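## Task

Place both blue-taped parcels on the top of the open cabinet that only arm1 can reach, and both white-taped parcels on the top of the work bench that only arm3 can reach. Each parcel must stand with the arrows on its sides pointing upward and its entire base resting on that top. The attempt fails if any parcel ends up on the floor or a lower shelf without a gripper holding it. Nothing may rely on a robot to stay in place at the end, so release every parcel and move the arms away.

## Robot and tools

Setup. Three identical i2rt Big YAM arms, named arm1, arm2 and arm3, share one simulated room. Each has six revolute joints, a two-finger gripper and a wrist camera. Two fixed cameras, room_a and room_b, watch the room; the wrist cameras are arm1_cam_wrist, arm2_cam_wrist and arm3_cam_wrist. The hand reaches roughly 1.0 m from its joint1 axis. Loose objects may occasionally get a brief shove from outside.

Frames. Poses in results are given in a single scene frame with its origin on the floor and +z up. The hand point lies midway between the fingertips; the hand's z axis runs along the fingers and the fingers open along its y axis. Hand poses are computed from each robot's true foot pose, which is never printed. With joints 1 and 6 at zero and the hand level and facing forward, the wrist camera sits above the hand looking toward the fingertips.

execute_actions. Argument actions is a list holding at most one action (an empty list just returns state and images). The action is an object keyed by robot name (arm1, arm2, arm3); under each name goes joints, an object of absolute targets keyed by joint name. Only the named arms and joints get new targets; all of them start together and may finish at different moments. Units and ranges, with the tolerance counted as reaching the target:
- joint1_rad: -2.879 to 2.879, ±0.045. Turns the arm about its foot; positive is counter-clockwise seen from above; zero points along the foot's facing.
- joint2_rad: 0 to 3.141, ±0.14. Shoulder; zero has the upper arm roughly level pointing backward, increasing lifts it up and over to the front.
- joint3_rad: 0 to 3.019, ±0.09. Elbow; zero folds the forearm against the upper arm, increasing opens it.
- joint4_rad: -1.692 to 1.57, ±0.055. Hand pitch; positive tilts the fingers up.
- joint5_rad: -1.57 to 1.57, ±0.03. Sideways hand swing; positive goes to the arm's right.
- joint6_rad: -2.094 to 2.094, ±0.035. Hand roll; positive is clockwise viewed from behind the hand.
- gripper_m: 0 to 0.093 m, ±0.003, the fingertip gap (grip force about 50 to 62 N per pad, lower on some).
A single action lasts at most 15 s. Joints move at different speeds, so the hand can sweep a wide arc between postures. Any unknown key or out-of-range number rejects the whole call and nothing moves. Argument cameras lists the cameras whose images come back; omitted, null or ["all"] gives all, [] gives none. The pictures line gives the image order. Example action: {"arm1": {"joints": {"gripper_m": 0.05}}, "arm3": {"joints": {"joint1_rad": 0.3}}}.

wait: seconds from 0 to 10; commands nothing, returns state and images like an empty action.
zoom_image: camera plus region [x0, y0, x1, y1] in pixels of that camera's latest full image, top-left at (0,0), no bigger than 504 by 504. Wrist images are 616x616 fisheye; room images are 504x504.
read_manual: section "licences" (default) returns URDF licence text; moves nothing.
finished_scene: scene number 1 or 2; ends that scene for good and reports success, then presents the next scene's task. Call it only after everything is released and settled.

Reading results. joint_positions gives current joint values (gripper_m is the sum of the two finger slides). joint_status reports how each commanded joint ended: off_target (stopped short, possibly still pushing), contact_stop or time_out (old target dropped, holding where it stopped), not_followed (a self/inter-arm clearance check withheld the arm's targets; the gripper part still runs, and the withheld targets may be retried on later actions). A line saying joint command not followed, often with a cause line, marks that withholding. After time_out a joint may keep a target near its position and keep pushing; on_its_own lists such uncommanded behaviour, where held at is the target being held, not the position. Sending a joint its reported position relieves the push. Very small target changes may not move a joint, and a joint bearing a load may sag. If a result reports a stop, the remaining motion calls in that same reply are skipped.

Hazards. The arm does not halt on contact; it keeps pressing and can press hard. Never let two robots press on each other; that ends the run, and a hard collision may too. The clearance check can react late and ignores fingers, gripper housings and wrist cameras, and no state line reports arm-to-arm contact. Arms do not wait for one another. Sustained loads heat motors: MOTOR HOT appears from 85 °C, and at 100 °C the arm and gripper go limp (OVER-TEMPERATURE FAULT) until cooled, dropping anything held; joints then show limit_stop_at_motor_heat and must be recommanded. Some heat carries into the next scene. The robot holds its last command while you think. Avoid dropping, slipping, slamming or hard pushing parcels, and keep them off the floor and lower shelves. Parcels may need handing between arms since each target surface is reachable by only one arm; finish with grippers open and arms moved away.

Each tool is called after "Emit:" as a command line: name --argument value for each argument, lists and objects as JSON in quotes; but a table of rows of numbers goes row by row, as --pt "numbers of a row", without its own name.

## Session

Emit:
execute_actions --actions '[]'

Scene clock: 0.00 s.
arm1.joint_positions: joint1_rad=+0.729 joint2_rad=+0.393 joint3_rad=+1.436 joint4_rad=-1.190 joint5_rad=+0.111 joint6_rad=-0.735 gripper_m=+0.094
arm1.joint_status: not commanded
arm1.hand: x=+0.9946 y=-0.7721 z=+1.5539 quat_wxyz=(-0.222, -0.355, -0.670, +0.613) (m; scene frame)
arm2.joint_positions: joint1_rad=+0.904 joint2_rad=+0.614 joint3_rad=+1.387 joint4_rad=-1.552 joint5_rad=+0.212 joint6_rad=+0.738 gripper_m=+0.095
arm2.joint_status: not commanded
arm2.hand: x=+0.0458 y=+0.4469 z=+1.4082 quat_wxyz=(-0.167, +0.533, -0.746, -0.363) (m; scene frame)
arm3.joint_positions: joint1_rad=-0.296 joint2_rad=+0.270 joint3_rad=+1.377 joint4_rad=-1.507 joint5_rad=-0.144 joint6_rad=+0.766 gripper_m=+0.095
arm3.joint_status: not commanded
arm3.hand: x=-1.1409 y=+0.3019 z=+1.3991 quat_wxyz=(-0.482, -0.808, -0.195, +0.275) (m; scene frame)
pictures: arm1_cam_wrist, arm2_cam_wrist, arm3_cam_wrist, room_a, room_b
Images, in order (width x height): arm1_cam_wrist 616x616, arm2_cam_wrist 616x616, arm3_cam_wrist 616x616, room_a 504x504, room_b 504x504.

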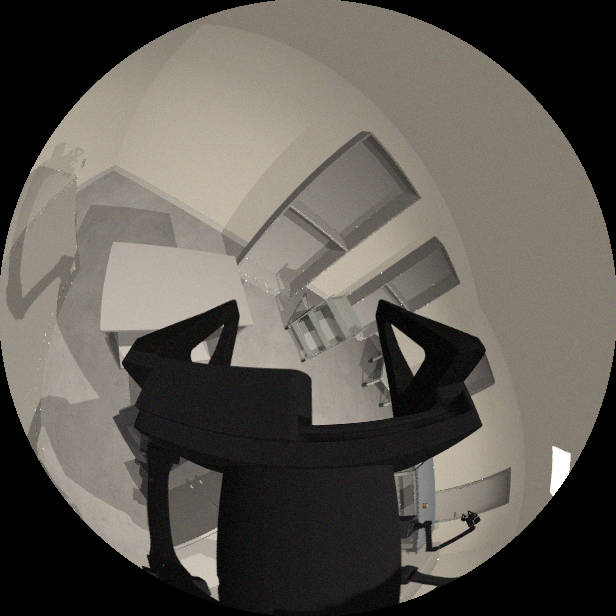

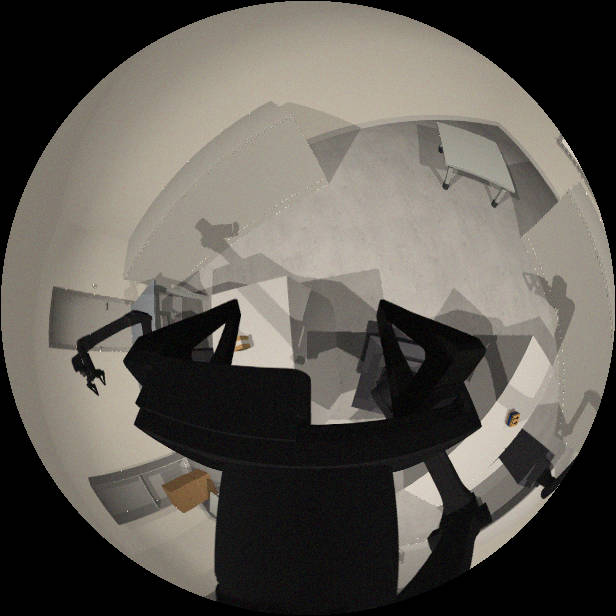

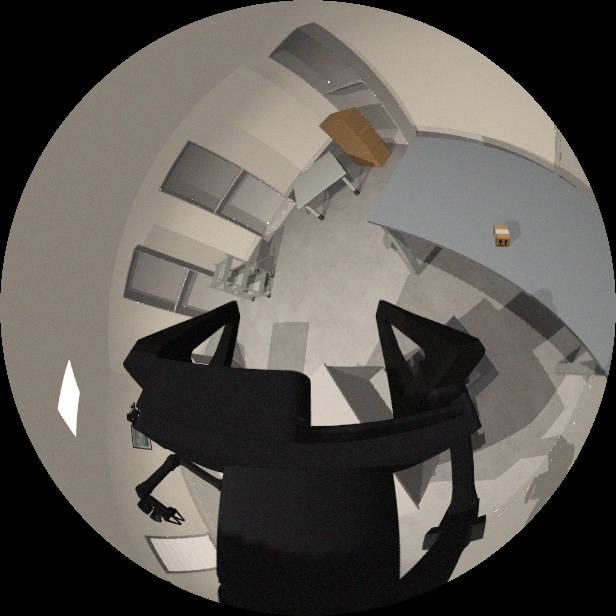

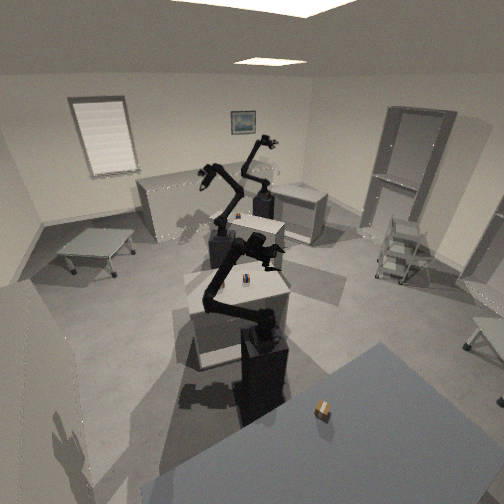

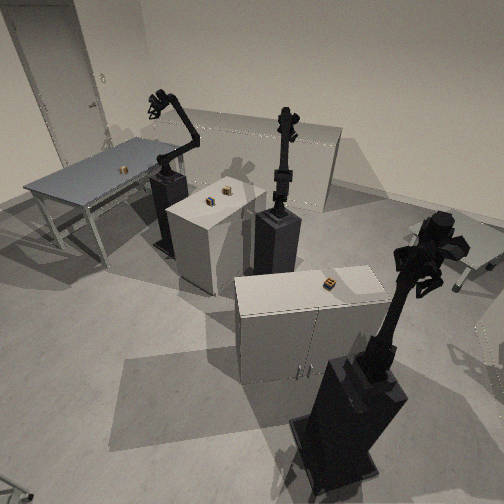

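Emit:
zoom_image --camera "room_b" --region '[90,140,290,260]'

Emit:
zoom_image --camera "room_b" --region '[290,250,370,310]'

Emit:
zoom_image --camera "room_a" --region '[170,160,350,330]'

Emit:
zoom_image --camera "room_a" --region '[290,380,350,440]'

Region (90, 140, 290, 260) of room_b's 504x504 image, scaled by 2.520, with more detail than that image has; it fills the top 302 rows of this view, and the rest is white.

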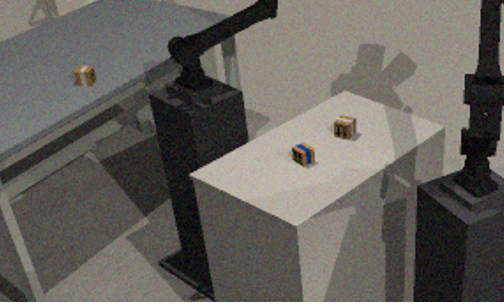

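Region (290, 250, 370, 310) of room_b's 504x504 image, scaled by 6.300, with more detail than that image has; it fills the top 378 rows of this view, and the rest is white.

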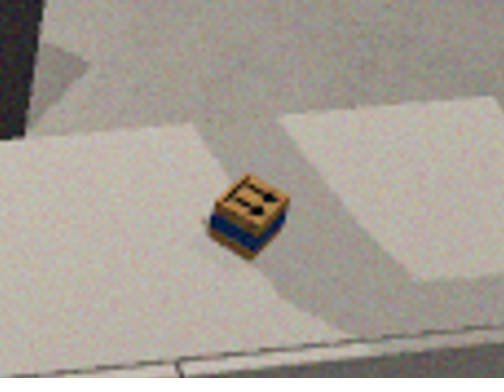

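Region (170, 160, 350, 330) of room_a's 504x504 image, scaled by 2.800, with more detail than that image has.

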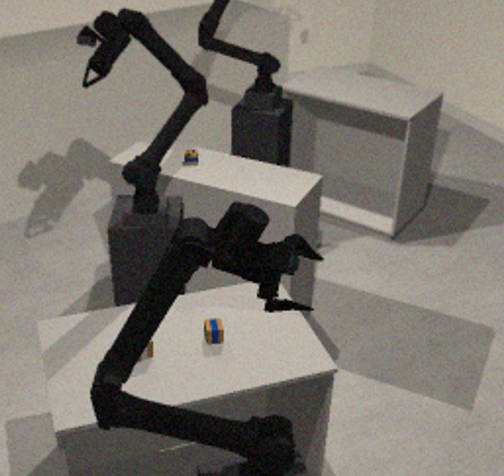

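Region (290, 380, 350, 440) of room_a's 504x504 image, scaled by 8.400, with more detail than that image has.

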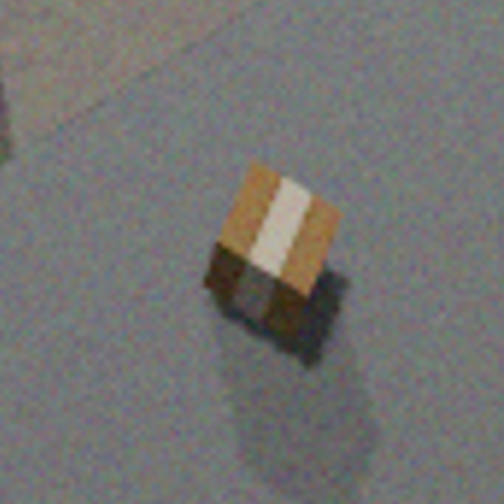

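Emit:
execute_actions --actions '[{"arm1":{"joints":{"joint1_rad":-1.75,"joint2_rad":1.2,"joint3_rad":1.1,"joint4_rad":-1.47,"joint5_rad":0,"joint6_rad":0}},"arm2":{"joints":{"joint1_rad":1.85,"joint2_rad":1.3,"joint3_rad":1.2,"joint4_rad":-1.47,"joint5_rad":0,"joint6_rad":0}},"arm3":{"joints":{"joint1_rad":-1.0,"joint2_rad":1.2,"joint3_rad":1.2,"joint4_rad":-1.57,"joint5_rad":0,"joint6_rad":0}}}]'

Scene clock: 3.77 s.
arm1.joint_positions: joint1_rad=-1.749 joint2_rad=+1.204 joint3_rad=+1.079 joint4_rad=-1.457 joint5_rad=+0.000 joint6_rad=-0.008 gripper_m=+0.094
arm1.joint_status: all done
arm1.hand: x=+0.8320 y=-0.3763 z=+1.1348 quat_wxyz=(+0.002, -0.894, +0.448, -0.012) (m; scene frame)
arm2.joint_positions: joint1_rad=+1.852 joint2_rad=+1.311 joint3_rad=+1.184 joint4_rad=-1.475 joint5_rad=+0.000 joint6_rad=+0.009 gripper_m=+0.095
arm2.joint_status: all done
arm2.hand: x=-0.2491 y=+0.3060 z=+1.1229 quat_wxyz=(-0.004, +0.997, -0.069, +0.020) (m; scene frame)
arm3.joint_positions: joint1_rad=-0.998 joint2_rad=+1.206 joint3_rad=+1.194 joint4_rad=-1.555 joint5_rad=-0.002 joint6_rad=+0.009 gripper_m=+0.095
arm3.joint_status: all done
arm3.hand: x=-1.4380 y=+0.2359 z=+1.1166 quat_wxyz=(+0.001, -0.977, -0.212, +0.007) (m; scene frame)
pictures: arm1_cam_wrist, arm2_cam_wrist, arm3_cam_wrist, room_a, room_b
Images, in order (width x height): arm1_cam_wrist 616x616, arm2_cam_wrist 616x616, arm3_cam_wrist 616x616, room_a 504x504, room_b 504x504.

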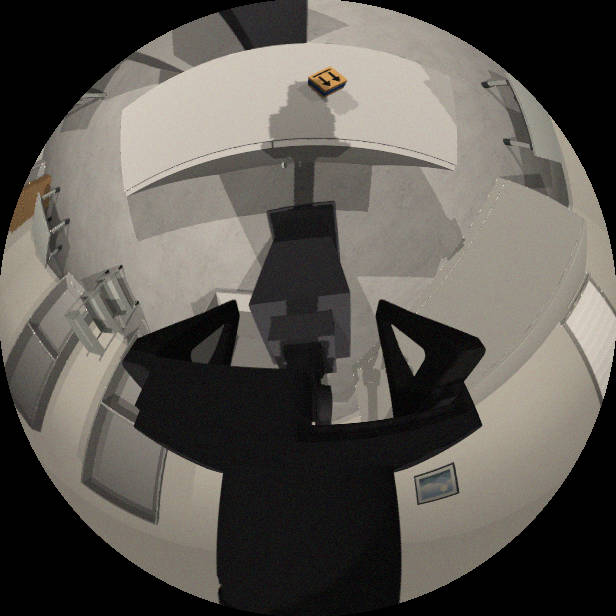

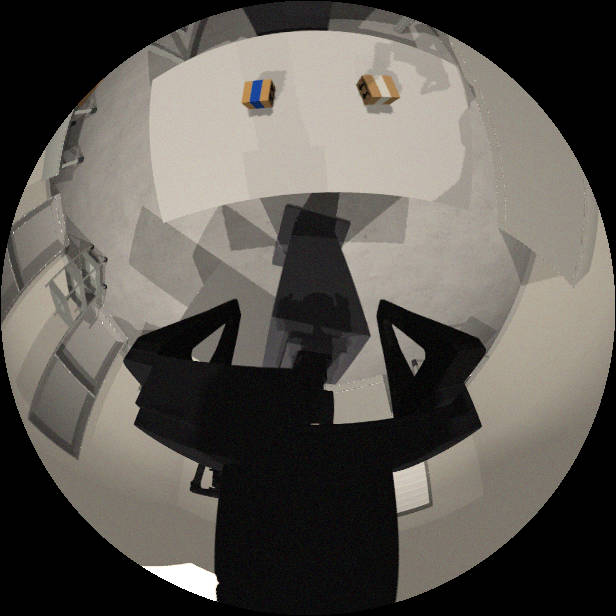

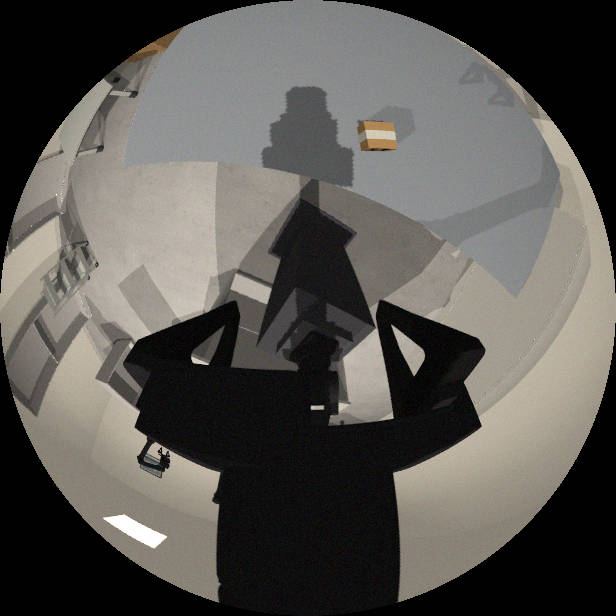

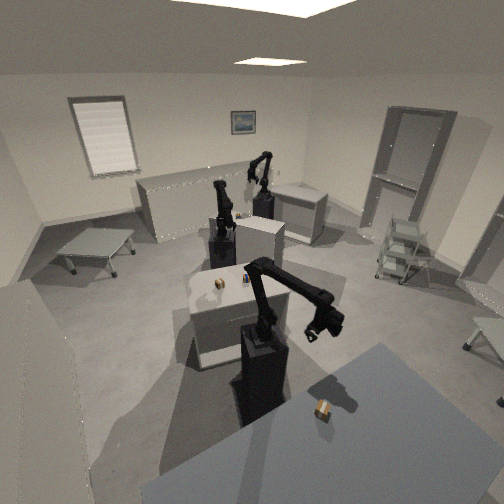

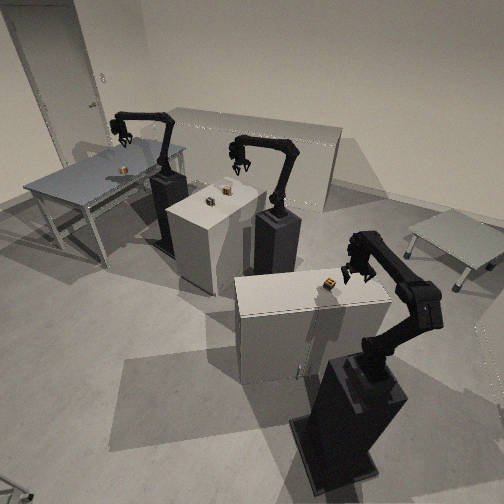

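Emit:
zoom_image --camera "arm2_cam_wrist" --region '[230,50,410,130]'

Emit:
zoom_image --camera "arm3_cam_wrist" --region '[340,100,420,170]'

Emit:
zoom_image --camera "arm1_cam_wrist" --region '[290,50,370,110]'

Emit:
execute_actions --actions '[{"arm1":{"joints":{"joint2_rad":1.7,"joint3_rad":1.5,"joint4_rad":-1.37}},"arm2":{"joints":{"joint2_rad":1.7,"joint3_rad":1.5,"joint4_rad":-1.37}},"arm3":{"joints":{"joint2_rad":1.7,"joint3_rad":1.5,"joint4_rad":-1.37}}}]' --cameras '["arm1_cam_wrist","arm2_cam_wrist","arm3_cam_wrist"]'

Region (230, 50, 410, 130) of arm2_cam_wrist's 616x616 image, scaled by 2.800, with more detail than that image has.

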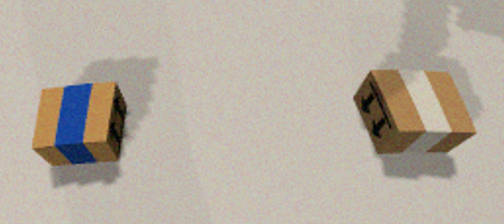

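Region (340, 100, 420, 170) of arm3_cam_wrist's 616x616 image, scaled by 6.300, with more detail than that image has; it fills the top 441 rows of this view, and the rest is white.

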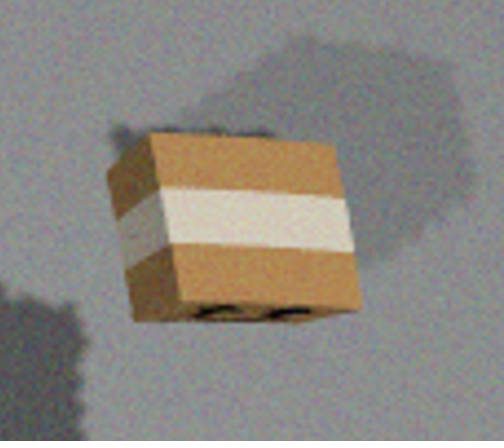

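Region (290, 50, 370, 110) of arm1_cam_wrist's 616x616 image, scaled by 6.300, with more detail than that image has; it fills the top 378 rows of this view, and the rest is white.

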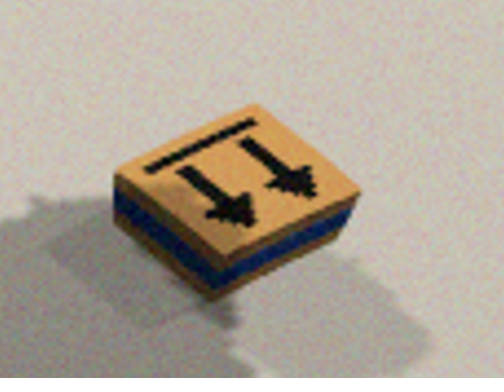

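Scene clock: 5.53 s.
arm1.joint_positions: joint1_rad=-1.749 joint2_rad=+1.722 joint3_rad=+1.448 joint4_rad=-1.377 joint5_rad=+0.000 joint6_rad=-0.008 gripper_m=+0.094
arm1.joint_status: all done
arm1.hand: x=+0.7331 y=-0.2402 z=+1.0655 quat_wxyz=(-0.013, -0.893, +0.448, -0.042) (m; scene frame)
arm2.joint_positions: joint1_rad=+1.852 joint2_rad=+1.716 joint3_rad=+1.454 joint4_rad=-1.376 joint5_rad=+0.000 joint6_rad=+0.009 gripper_m=+0.095
arm2.joint_status: all done
arm2.hand: x=-0.3822 y=+0.3240 z=+1.0535 quat_wxyz=(-0.003, +0.997, -0.069, +0.038) (m; scene frame)
arm3.joint_positions: joint1_rad=-0.998 joint2_rad=+1.726 joint3_rad=+1.457 joint4_rad=-1.380 joint5_rad=-0.002 joint6_rad=+0.009 gripper_m=+0.095
arm3.joint_status: all done
arm3.hand: x=-1.5874 y=+0.1669 z=+1.0078 quat_wxyz=(+0.010, -0.977, -0.212, -0.033) (m; scene frame)
pictures: arm1_cam_wrist, arm2_cam_wrist, arm3_cam_wrist
Images, in order (width x height): arm1_cam_wrist 616x616, arm2_cam_wrist 616x616, arm3_cam_wrist 616x616.

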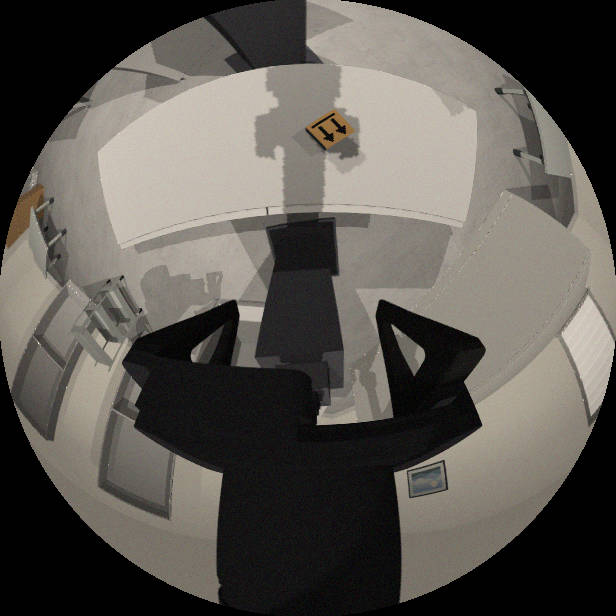

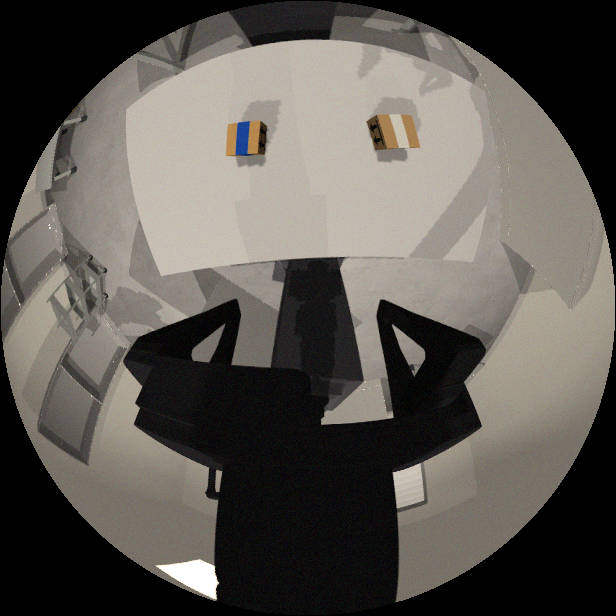

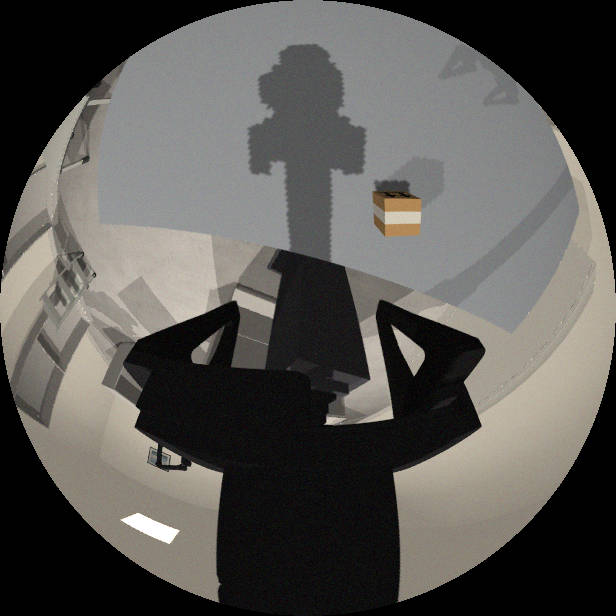

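Emit:
zoom_image --camera "arm2_cam_wrist" --region '[215,100,285,170]'

Emit:
zoom_image --camera "arm2_cam_wrist" --region '[355,100,425,170]'

Emit:
zoom_image --camera "arm3_cam_wrist" --region '[360,175,430,245]'

Emit:
execute_actions --actions '[{"arm1":{"joints":{"joint1_rad":0.6,"joint2_rad":1.2,"joint3_rad":1.5,"joint4_rad":-1.5}},"arm2":{"joints":{"joint1_rad":2.3,"joint4_rad":-1.0}},"arm3":{"joints":{"joint1_rad":-1.29,"joint2_rad":1.95,"joint3_rad":1.75,"joint4_rad":-1.5}}}]'

Region (215, 100, 285, 170) of arm2_cam_wrist's 616x616 image, scaled by 7.200, with more detail than that image has.

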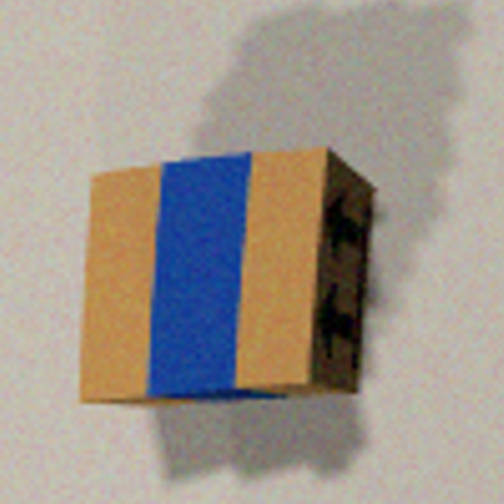

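Region (355, 100, 425, 170) of arm2_cam_wrist's 616x616 image, scaled by 7.200, with more detail than that image has.

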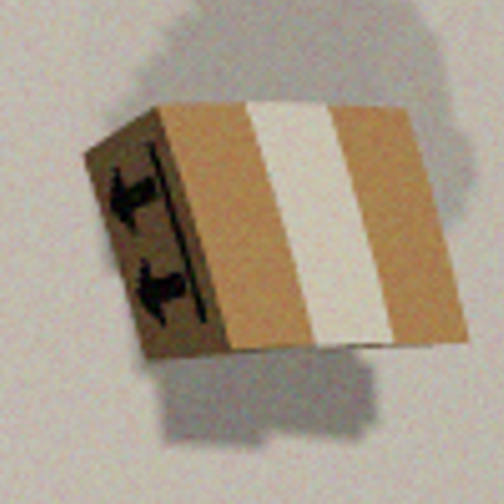

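Region (360, 175, 430, 245) of arm3_cam_wrist's 616x616 image, scaled by 7.200, with more detail than that image has.

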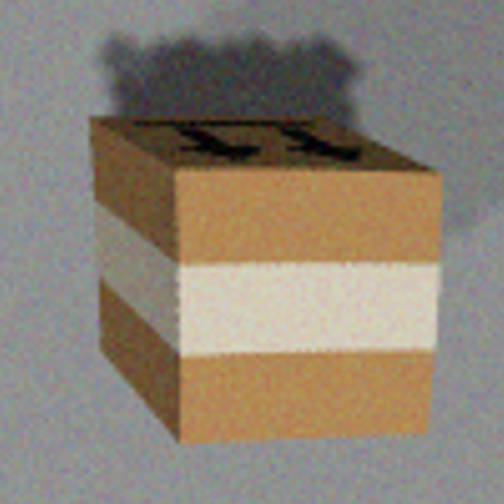

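Scene clock: 9.33 s.
arm1.joint_positions: joint1_rad=+0.601 joint2_rad=+1.217 joint3_rad=+1.473 joint4_rad=-1.487 joint5_rad=+0.000 joint6_rad=-0.007 gripper_m=+0.094
arm1.joint_status: all done
arm1.hand: x=+0.9583 y=-1.0399 z=+1.2940 quat_wxyz=(-0.113, -0.748, -0.642, +0.122) (m; scene frame)
arm2.joint_positions: joint1_rad=+2.299 joint2_rad=+1.716 joint3_rad=+1.454 joint4_rad=-1.017 joint5_rad=-0.002 joint6_rad=+0.006 gripper_m=+0.095
arm2.joint_status: all done
arm2.hand: x=-0.4447 y=+0.0773 z=+1.0604 quat_wxyz=(+0.020, +0.978, +0.154, -0.139) (m; scene frame)
arm3.joint_positions: joint1_rad=-1.290 joint2_rad=+1.970 joint3_rad=+1.698 joint4_rad=-1.483 joint5_rad=+0.001 joint6_rad=+0.008 gripper_m=+0.095
arm3.joint_status: all done
arm3.hand: x=-1.6866 y=+0.2979 z=+0.9702 quat_wxyz=(+0.009, -0.994, -0.068, -0.086) (m; scene frame)
pictures: arm1_cam_wrist, arm2_cam_wrist, arm3_cam_wrist, room_a, room_b
Images, in order (width x height): arm1_cam_wrist 616x616, arm2_cam_wrist 616x616, arm3_cam_wrist 616x616, room_a 504x504, room_b 504x504.

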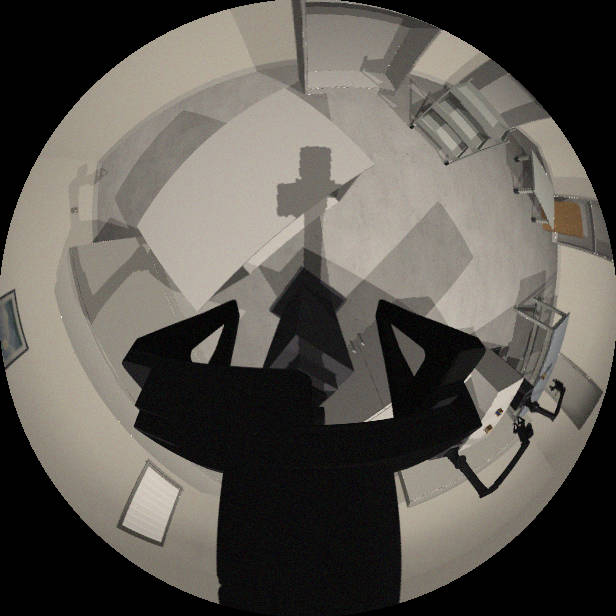

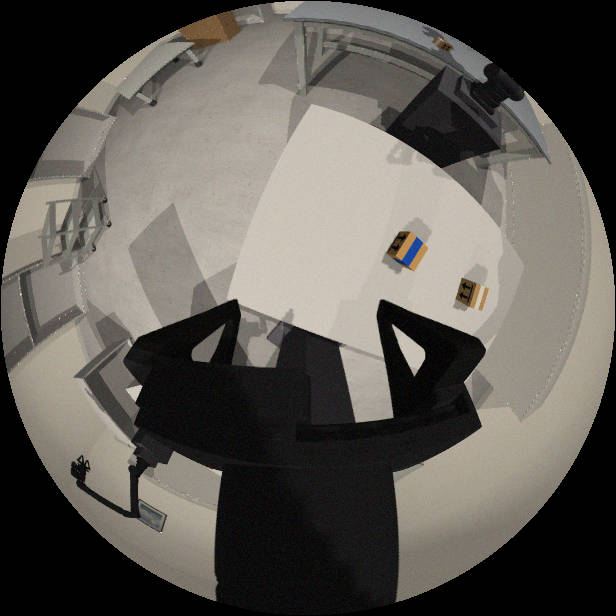

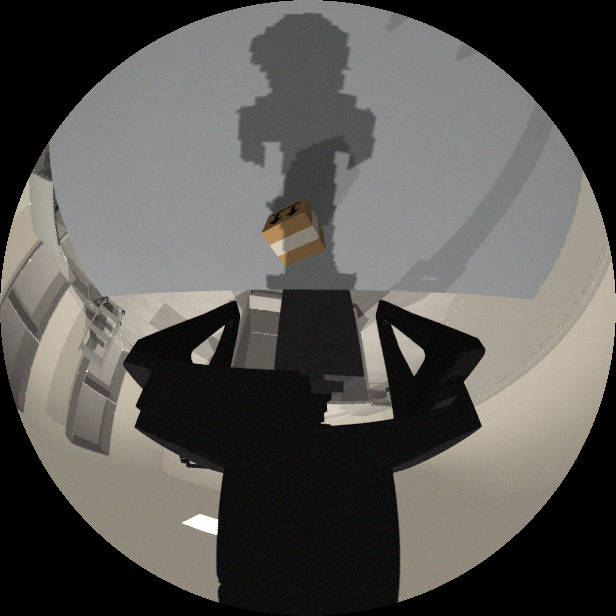

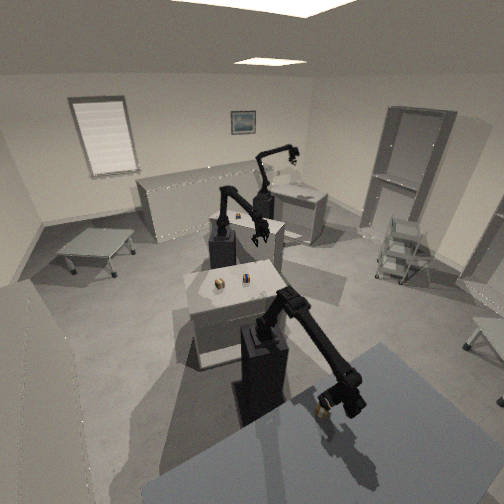

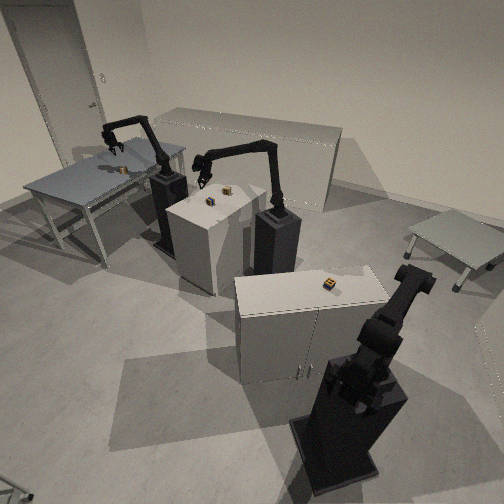

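Emit:
execute_actions --actions '[{"arm1":{"joints":{"joint1_rad":-1.807,"joint2_rad":1.9,"joint3_rad":1.72,"joint4_rad":-1.03,"joint6_rad":-0.55}},"arm2":{"joints":{"joint1_rad":2.016,"joint2_rad":2.17,"joint3_rad":1.72,"joint4_rad":-1.055,"joint6_rad":0.16}},"arm3":{"joints":{"joint1_rad":1.95,"joint2_rad":0.9,"joint3_rad":1.1,"joint4_rad":-1.6}}}]' --cameras '["arm2_cam_wrist","room_a"]'

Emit:
execute_actions --actions '[{"arm1":{"joints":{"joint2_rad":2.195}},"arm3":{"joints":{"joint1_rad":1.9,"joint2_rad":2.11,"joint3_rad":1.76,"joint4_rad":-1.157}}}]'

Scene clock: 12.97 s.
arm1.joint_positions: joint1_rad=-1.811 joint2_rad=+1.931 joint3_rad=+1.699 joint4_rad=-1.033 joint5_rad=+0.001 joint6_rad=-0.542 gripper_m=+0.094
arm1.joint_status: all done
arm1.hand: x=+0.6657 y=-0.0799 z=+1.0568 quat_wxyz=(+0.110, -0.963, +0.222, +0.102) (m; scene frame)
arm2.joint_positions: joint1_rad=+2.022 joint2_rad=+2.180 joint3_rad=+1.689 joint4_rad=-1.047 joint5_rad=+0.002 joint6_rad=+0.151 gripper_m=+0.095
arm2.joint_status: all done
arm2.hand: x=-0.5274 y=+0.2359 z=+0.8766 quat_wxyz=(-0.004, +0.998, -0.055, -0.013) (m; scene frame)
arm3.joint_positions: joint1_rad=+1.944 joint2_rad=+0.902 joint3_rad=+1.102 joint4_rad=-1.584 joint5_rad=+0.000 joint6_rad=+0.007 gripper_m=+0.095
arm3.joint_status: all done
arm3.hand: x=-0.8827 y=+0.4372 z=+1.1568 quat_wxyz=(-0.087, +0.114, -0.990, -0.013) (m; scene frame)
pictures: arm2_cam_wrist, room_a
Images, in order (width x height): arm2_cam_wrist 616x616, room_a 504x504.

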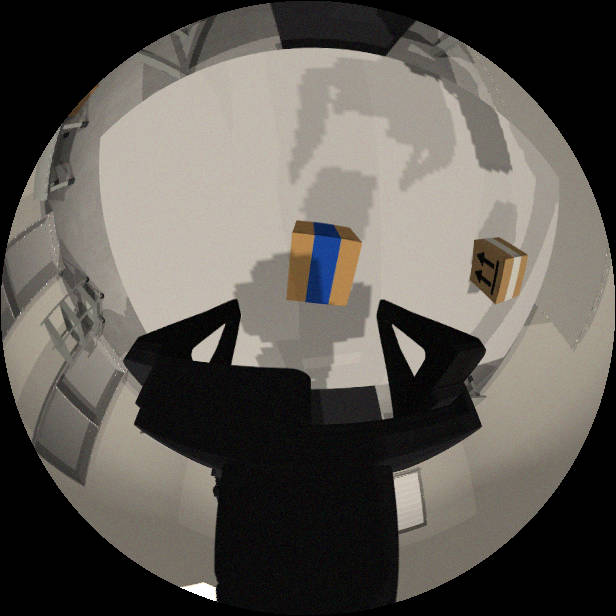

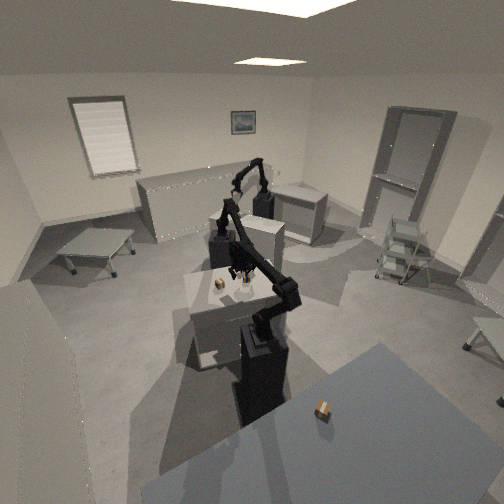

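Scene clock: 14.60 s.
arm1.joint_positions: joint1_rad=-1.811 joint2_rad=+2.221 joint3_rad=+1.690 joint4_rad=-1.033 joint5_rad=+0.001 joint6_rad=-0.542 gripper_m=+0.094
arm1.joint_status: all done
arm1.hand: x=+0.6839 y=-0.1028 z=+0.8706 quat_wxyz=(+0.006, -0.974, +0.226, -0.005) (m; scene frame)
arm2.joint_positions: joint1_rad=+2.022 joint2_rad=+2.180 joint3_rad=+1.689 joint4_rad=-1.047 joint5_rad=+0.002 joint6_rad=+0.151 gripper_m=+0.095
arm2.joint_status: not commanded
arm2.hand: x=-0.5274 y=+0.2359 z=+0.8766 quat_wxyz=(-0.004, +0.998, -0.055, -0.013) (m; scene frame)
arm3.joint_positions: joint1_rad=+1.903 joint2_rad=+2.132 joint3_rad=+1.723 joint4_rad=-1.167 joint5_rad=+0.003 joint6_rad=+0.008 gripper_m=+0.095
arm3.joint_status: all done
arm3.hand: x=-0.5206 y=+0.4984 z=+0.8665 quat_wxyz=(+0.008, +0.094, -0.996, +0.000) (m; scene frame)
pictures: arm1_cam_wrist, arm2_cam_wrist, arm3_cam_wrist, room_a, room_b
Images, in order (width x height): arm1_cam_wrist 616x616, arm2_cam_wrist 616x616, arm3_cam_wrist 616x616, room_a 504x504, room_b 504x504.

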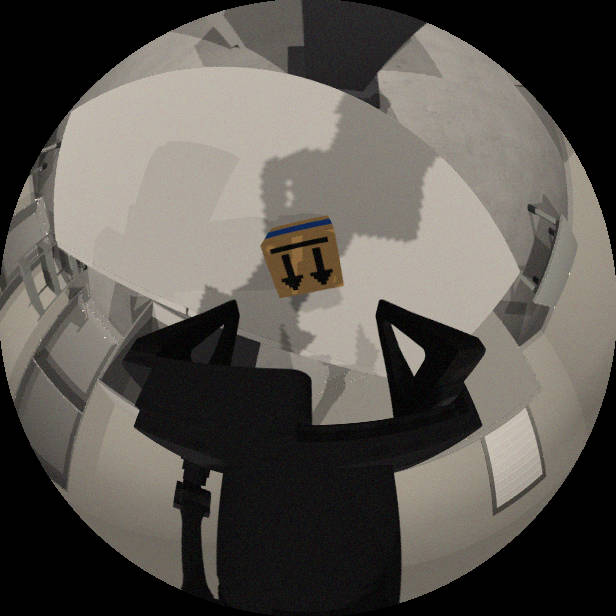

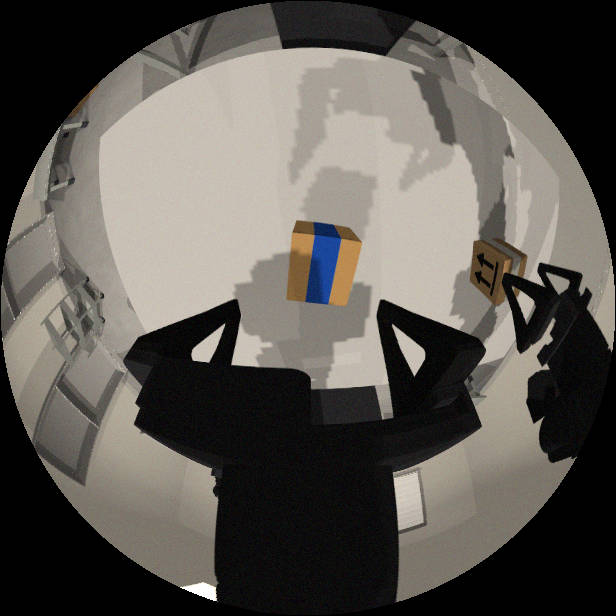

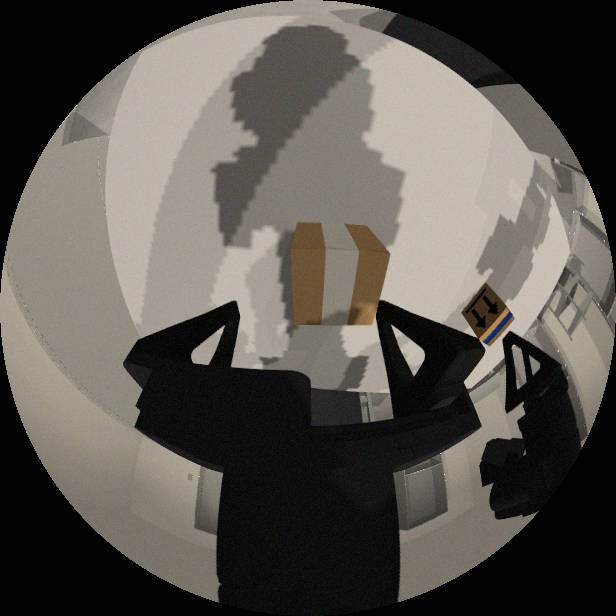

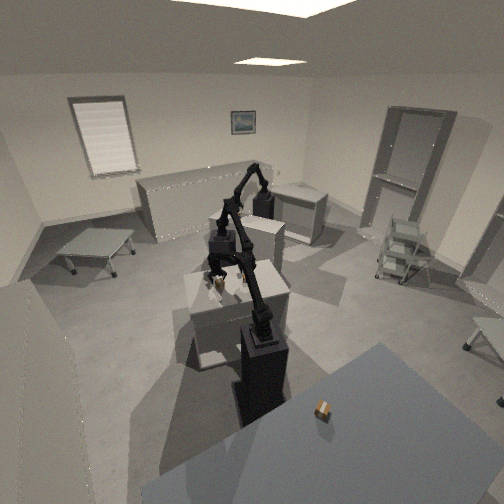

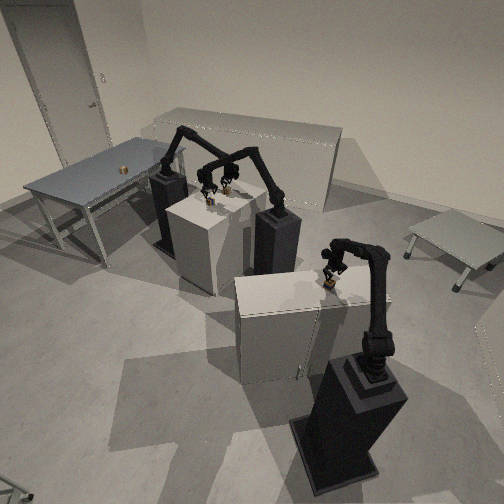

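Emit:
execute_actions --actions '[{"arm1":{"joints":{"joint1_rad":-1.80,"joint6_rad":-0.73,"joint2_rad":2.27,"joint4_rad":-0.95}},"arm2":{"joints":{"joint1_rad":1.998,"joint6_rad":0.26,"joint2_rad":2.23,"joint3_rad":1.67,"joint4_rad":-0.97}},"arm3":{"joints":{"joint1_rad":1.86,"joint2_rad":2.13,"joint3_rad":1.72,"joint4_rad":-1.11}}}]' --cameras '["arm1_cam_wrist","arm2_cam_wrist","arm3_cam_wrist"]'

Scene clock: 16.33 s.
arm1.joint_positions: joint1_rad=-1.808 joint2_rad=+2.269 joint3_rad=+1.690 joint4_rad=-0.965 joint5_rad=+0.001 joint6_rad=-0.721 gripper_m=+0.094
arm1.joint_status: all done
arm1.hand: x=+0.6792 y=-0.0974 z=+0.8408 quat_wxyz=(+0.013, -0.991, +0.136, +0.001) (m; scene frame)
arm2.joint_positions: joint1_rad=+2.000 joint2_rad=+2.239 joint3_rad=+1.659 joint4_rad=-0.983 joint5_rad=+0.002 joint6_rad=+0.251 gripper_m=+0.095
arm2.joint_status: all done
arm2.hand: x=-0.5191 y=+0.2504 z=+0.8307 quat_wxyz=(-0.006, +0.993, -0.116, +0.000) (m; scene frame)
arm3.joint_positions: joint1_rad=+1.859 joint2_rad=+2.132 joint3_rad=+1.723 joint4_rad=-1.128 joint5_rad=+0.002 joint6_rad=+0.008 gripper_m=+0.095
arm3.joint_status: all done
arm3.hand: x=-0.5064 y=+0.4725 z=+0.8665 quat_wxyz=(-0.012, +0.072, -0.997, -0.001) (m; scene frame)
pictures: arm1_cam_wrist, arm2_cam_wrist, arm3_cam_wrist
Images, in order (width x height): arm1_cam_wrist 616x616, arm2_cam_wrist 616x616, arm3_cam_wrist 616x616.

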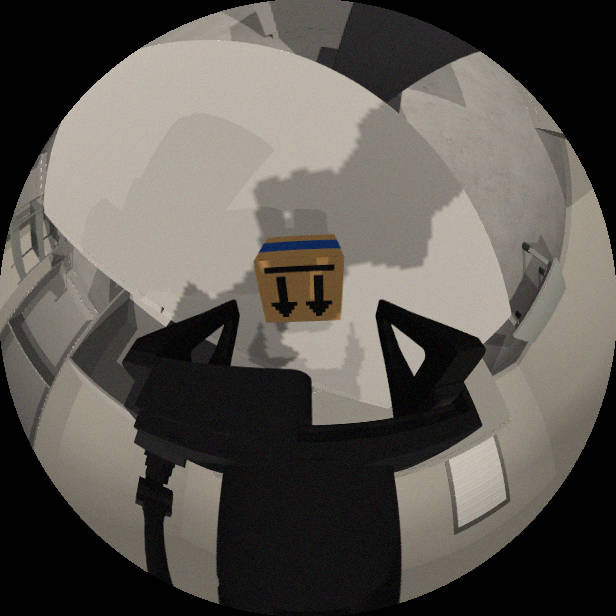

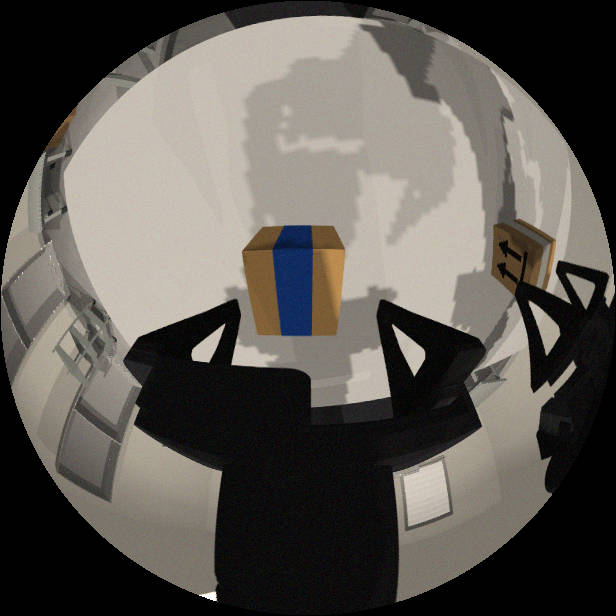

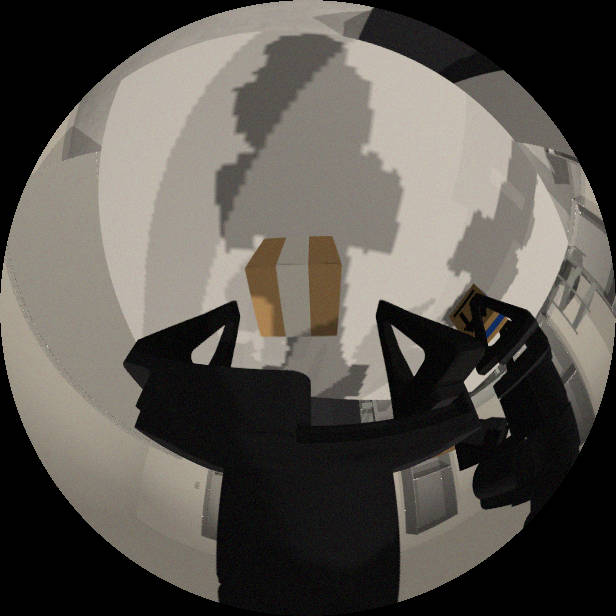

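Emit:
execute_actions --actions '[{"arm1":{"joints":{"joint1_rad":-1.80,"joint6_rad":-0.78,"joint2_rad":2.31,"joint3_rad":1.625,"joint4_rad":-0.86}},"arm2":{"joints":{"joint1_rad":2.017,"joint2_rad":2.29,"joint3_rad":1.64,"joint4_rad":-0.89}},"arm3":{"joints":{"joint1_rad":1.877,"joint2_rad":2.165,"joint3_rad":1.625,"joint4_rad":-1.0}}}]' --cameras '["arm1_cam_wrist","arm2_cam_wrist","arm3_cam_wrist"]'

Scene clock: 17.67 s.
arm1.joint_positions: joint1_rad=-1.808 joint2_rad=+2.314 joint3_rad=+1.615 joint4_rad=-0.874 joint5_rad=+0.001 joint6_rad=-0.771 gripper_m=+0.094
arm1.joint_status: all done
arm1.hand: x=+0.6930 y=-0.1173 z=+0.7903 quat_wxyz=(+0.002, -0.994, +0.112, -0.009) (m; scene frame)
arm2.joint_positions: joint1_rad=+2.011 joint2_rad=+2.284 joint3_rad=+1.636 joint4_rad=-0.900 joint5_rad=+0.001 joint6_rad=+0.253 gripper_m=+0.095
arm2.joint_status: all done
arm2.hand: x=-0.5188 y=+0.2436 z=+0.7965 quat_wxyz=(-0.004, +0.994, -0.111, -0.008) (m; scene frame)
arm3.joint_positions: joint1_rad=+1.870 joint2_rad=+2.173 joint3_rad=+1.620 joint4_rad=-1.017 joint5_rad=+0.002 joint6_rad=+0.008 gripper_m=+0.095
arm3.joint_status: all done
arm3.hand: x=-0.5298 y=+0.4760 z=+0.8070 quat_wxyz=(+0.005, +0.077, -0.997, +0.000) (m; scene frame)
pictures: arm1_cam_wrist, arm2_cam_wrist, arm3_cam_wrist
Images, in order (width x height): arm1_cam_wrist 616x616, arm2_cam_wrist 616x616, arm3_cam_wrist 616x616.

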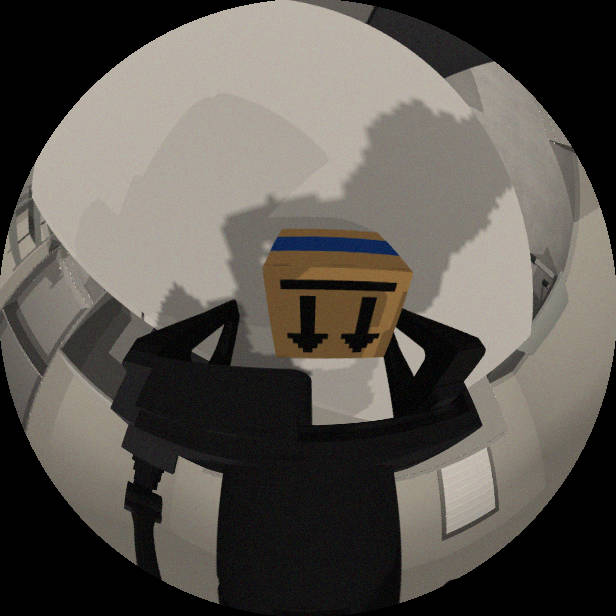

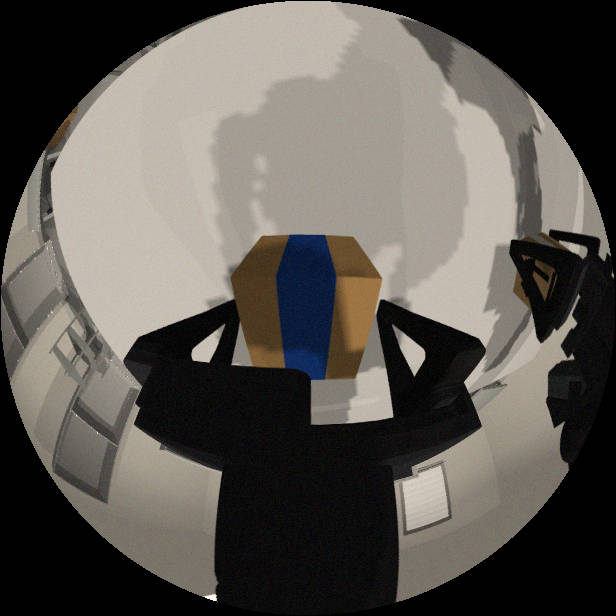

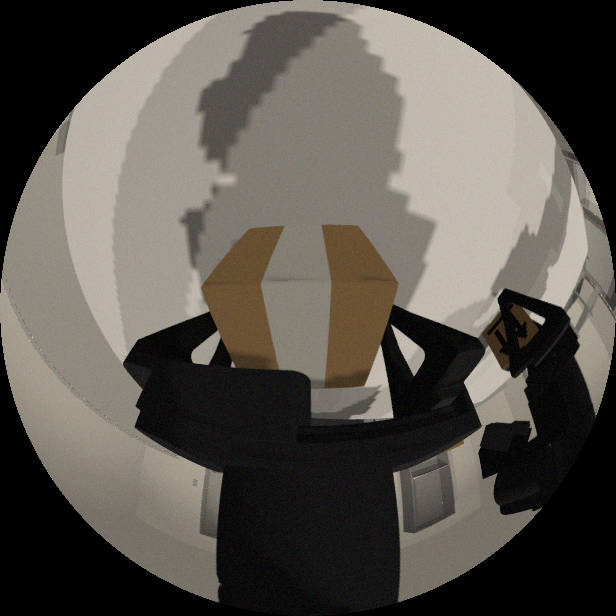

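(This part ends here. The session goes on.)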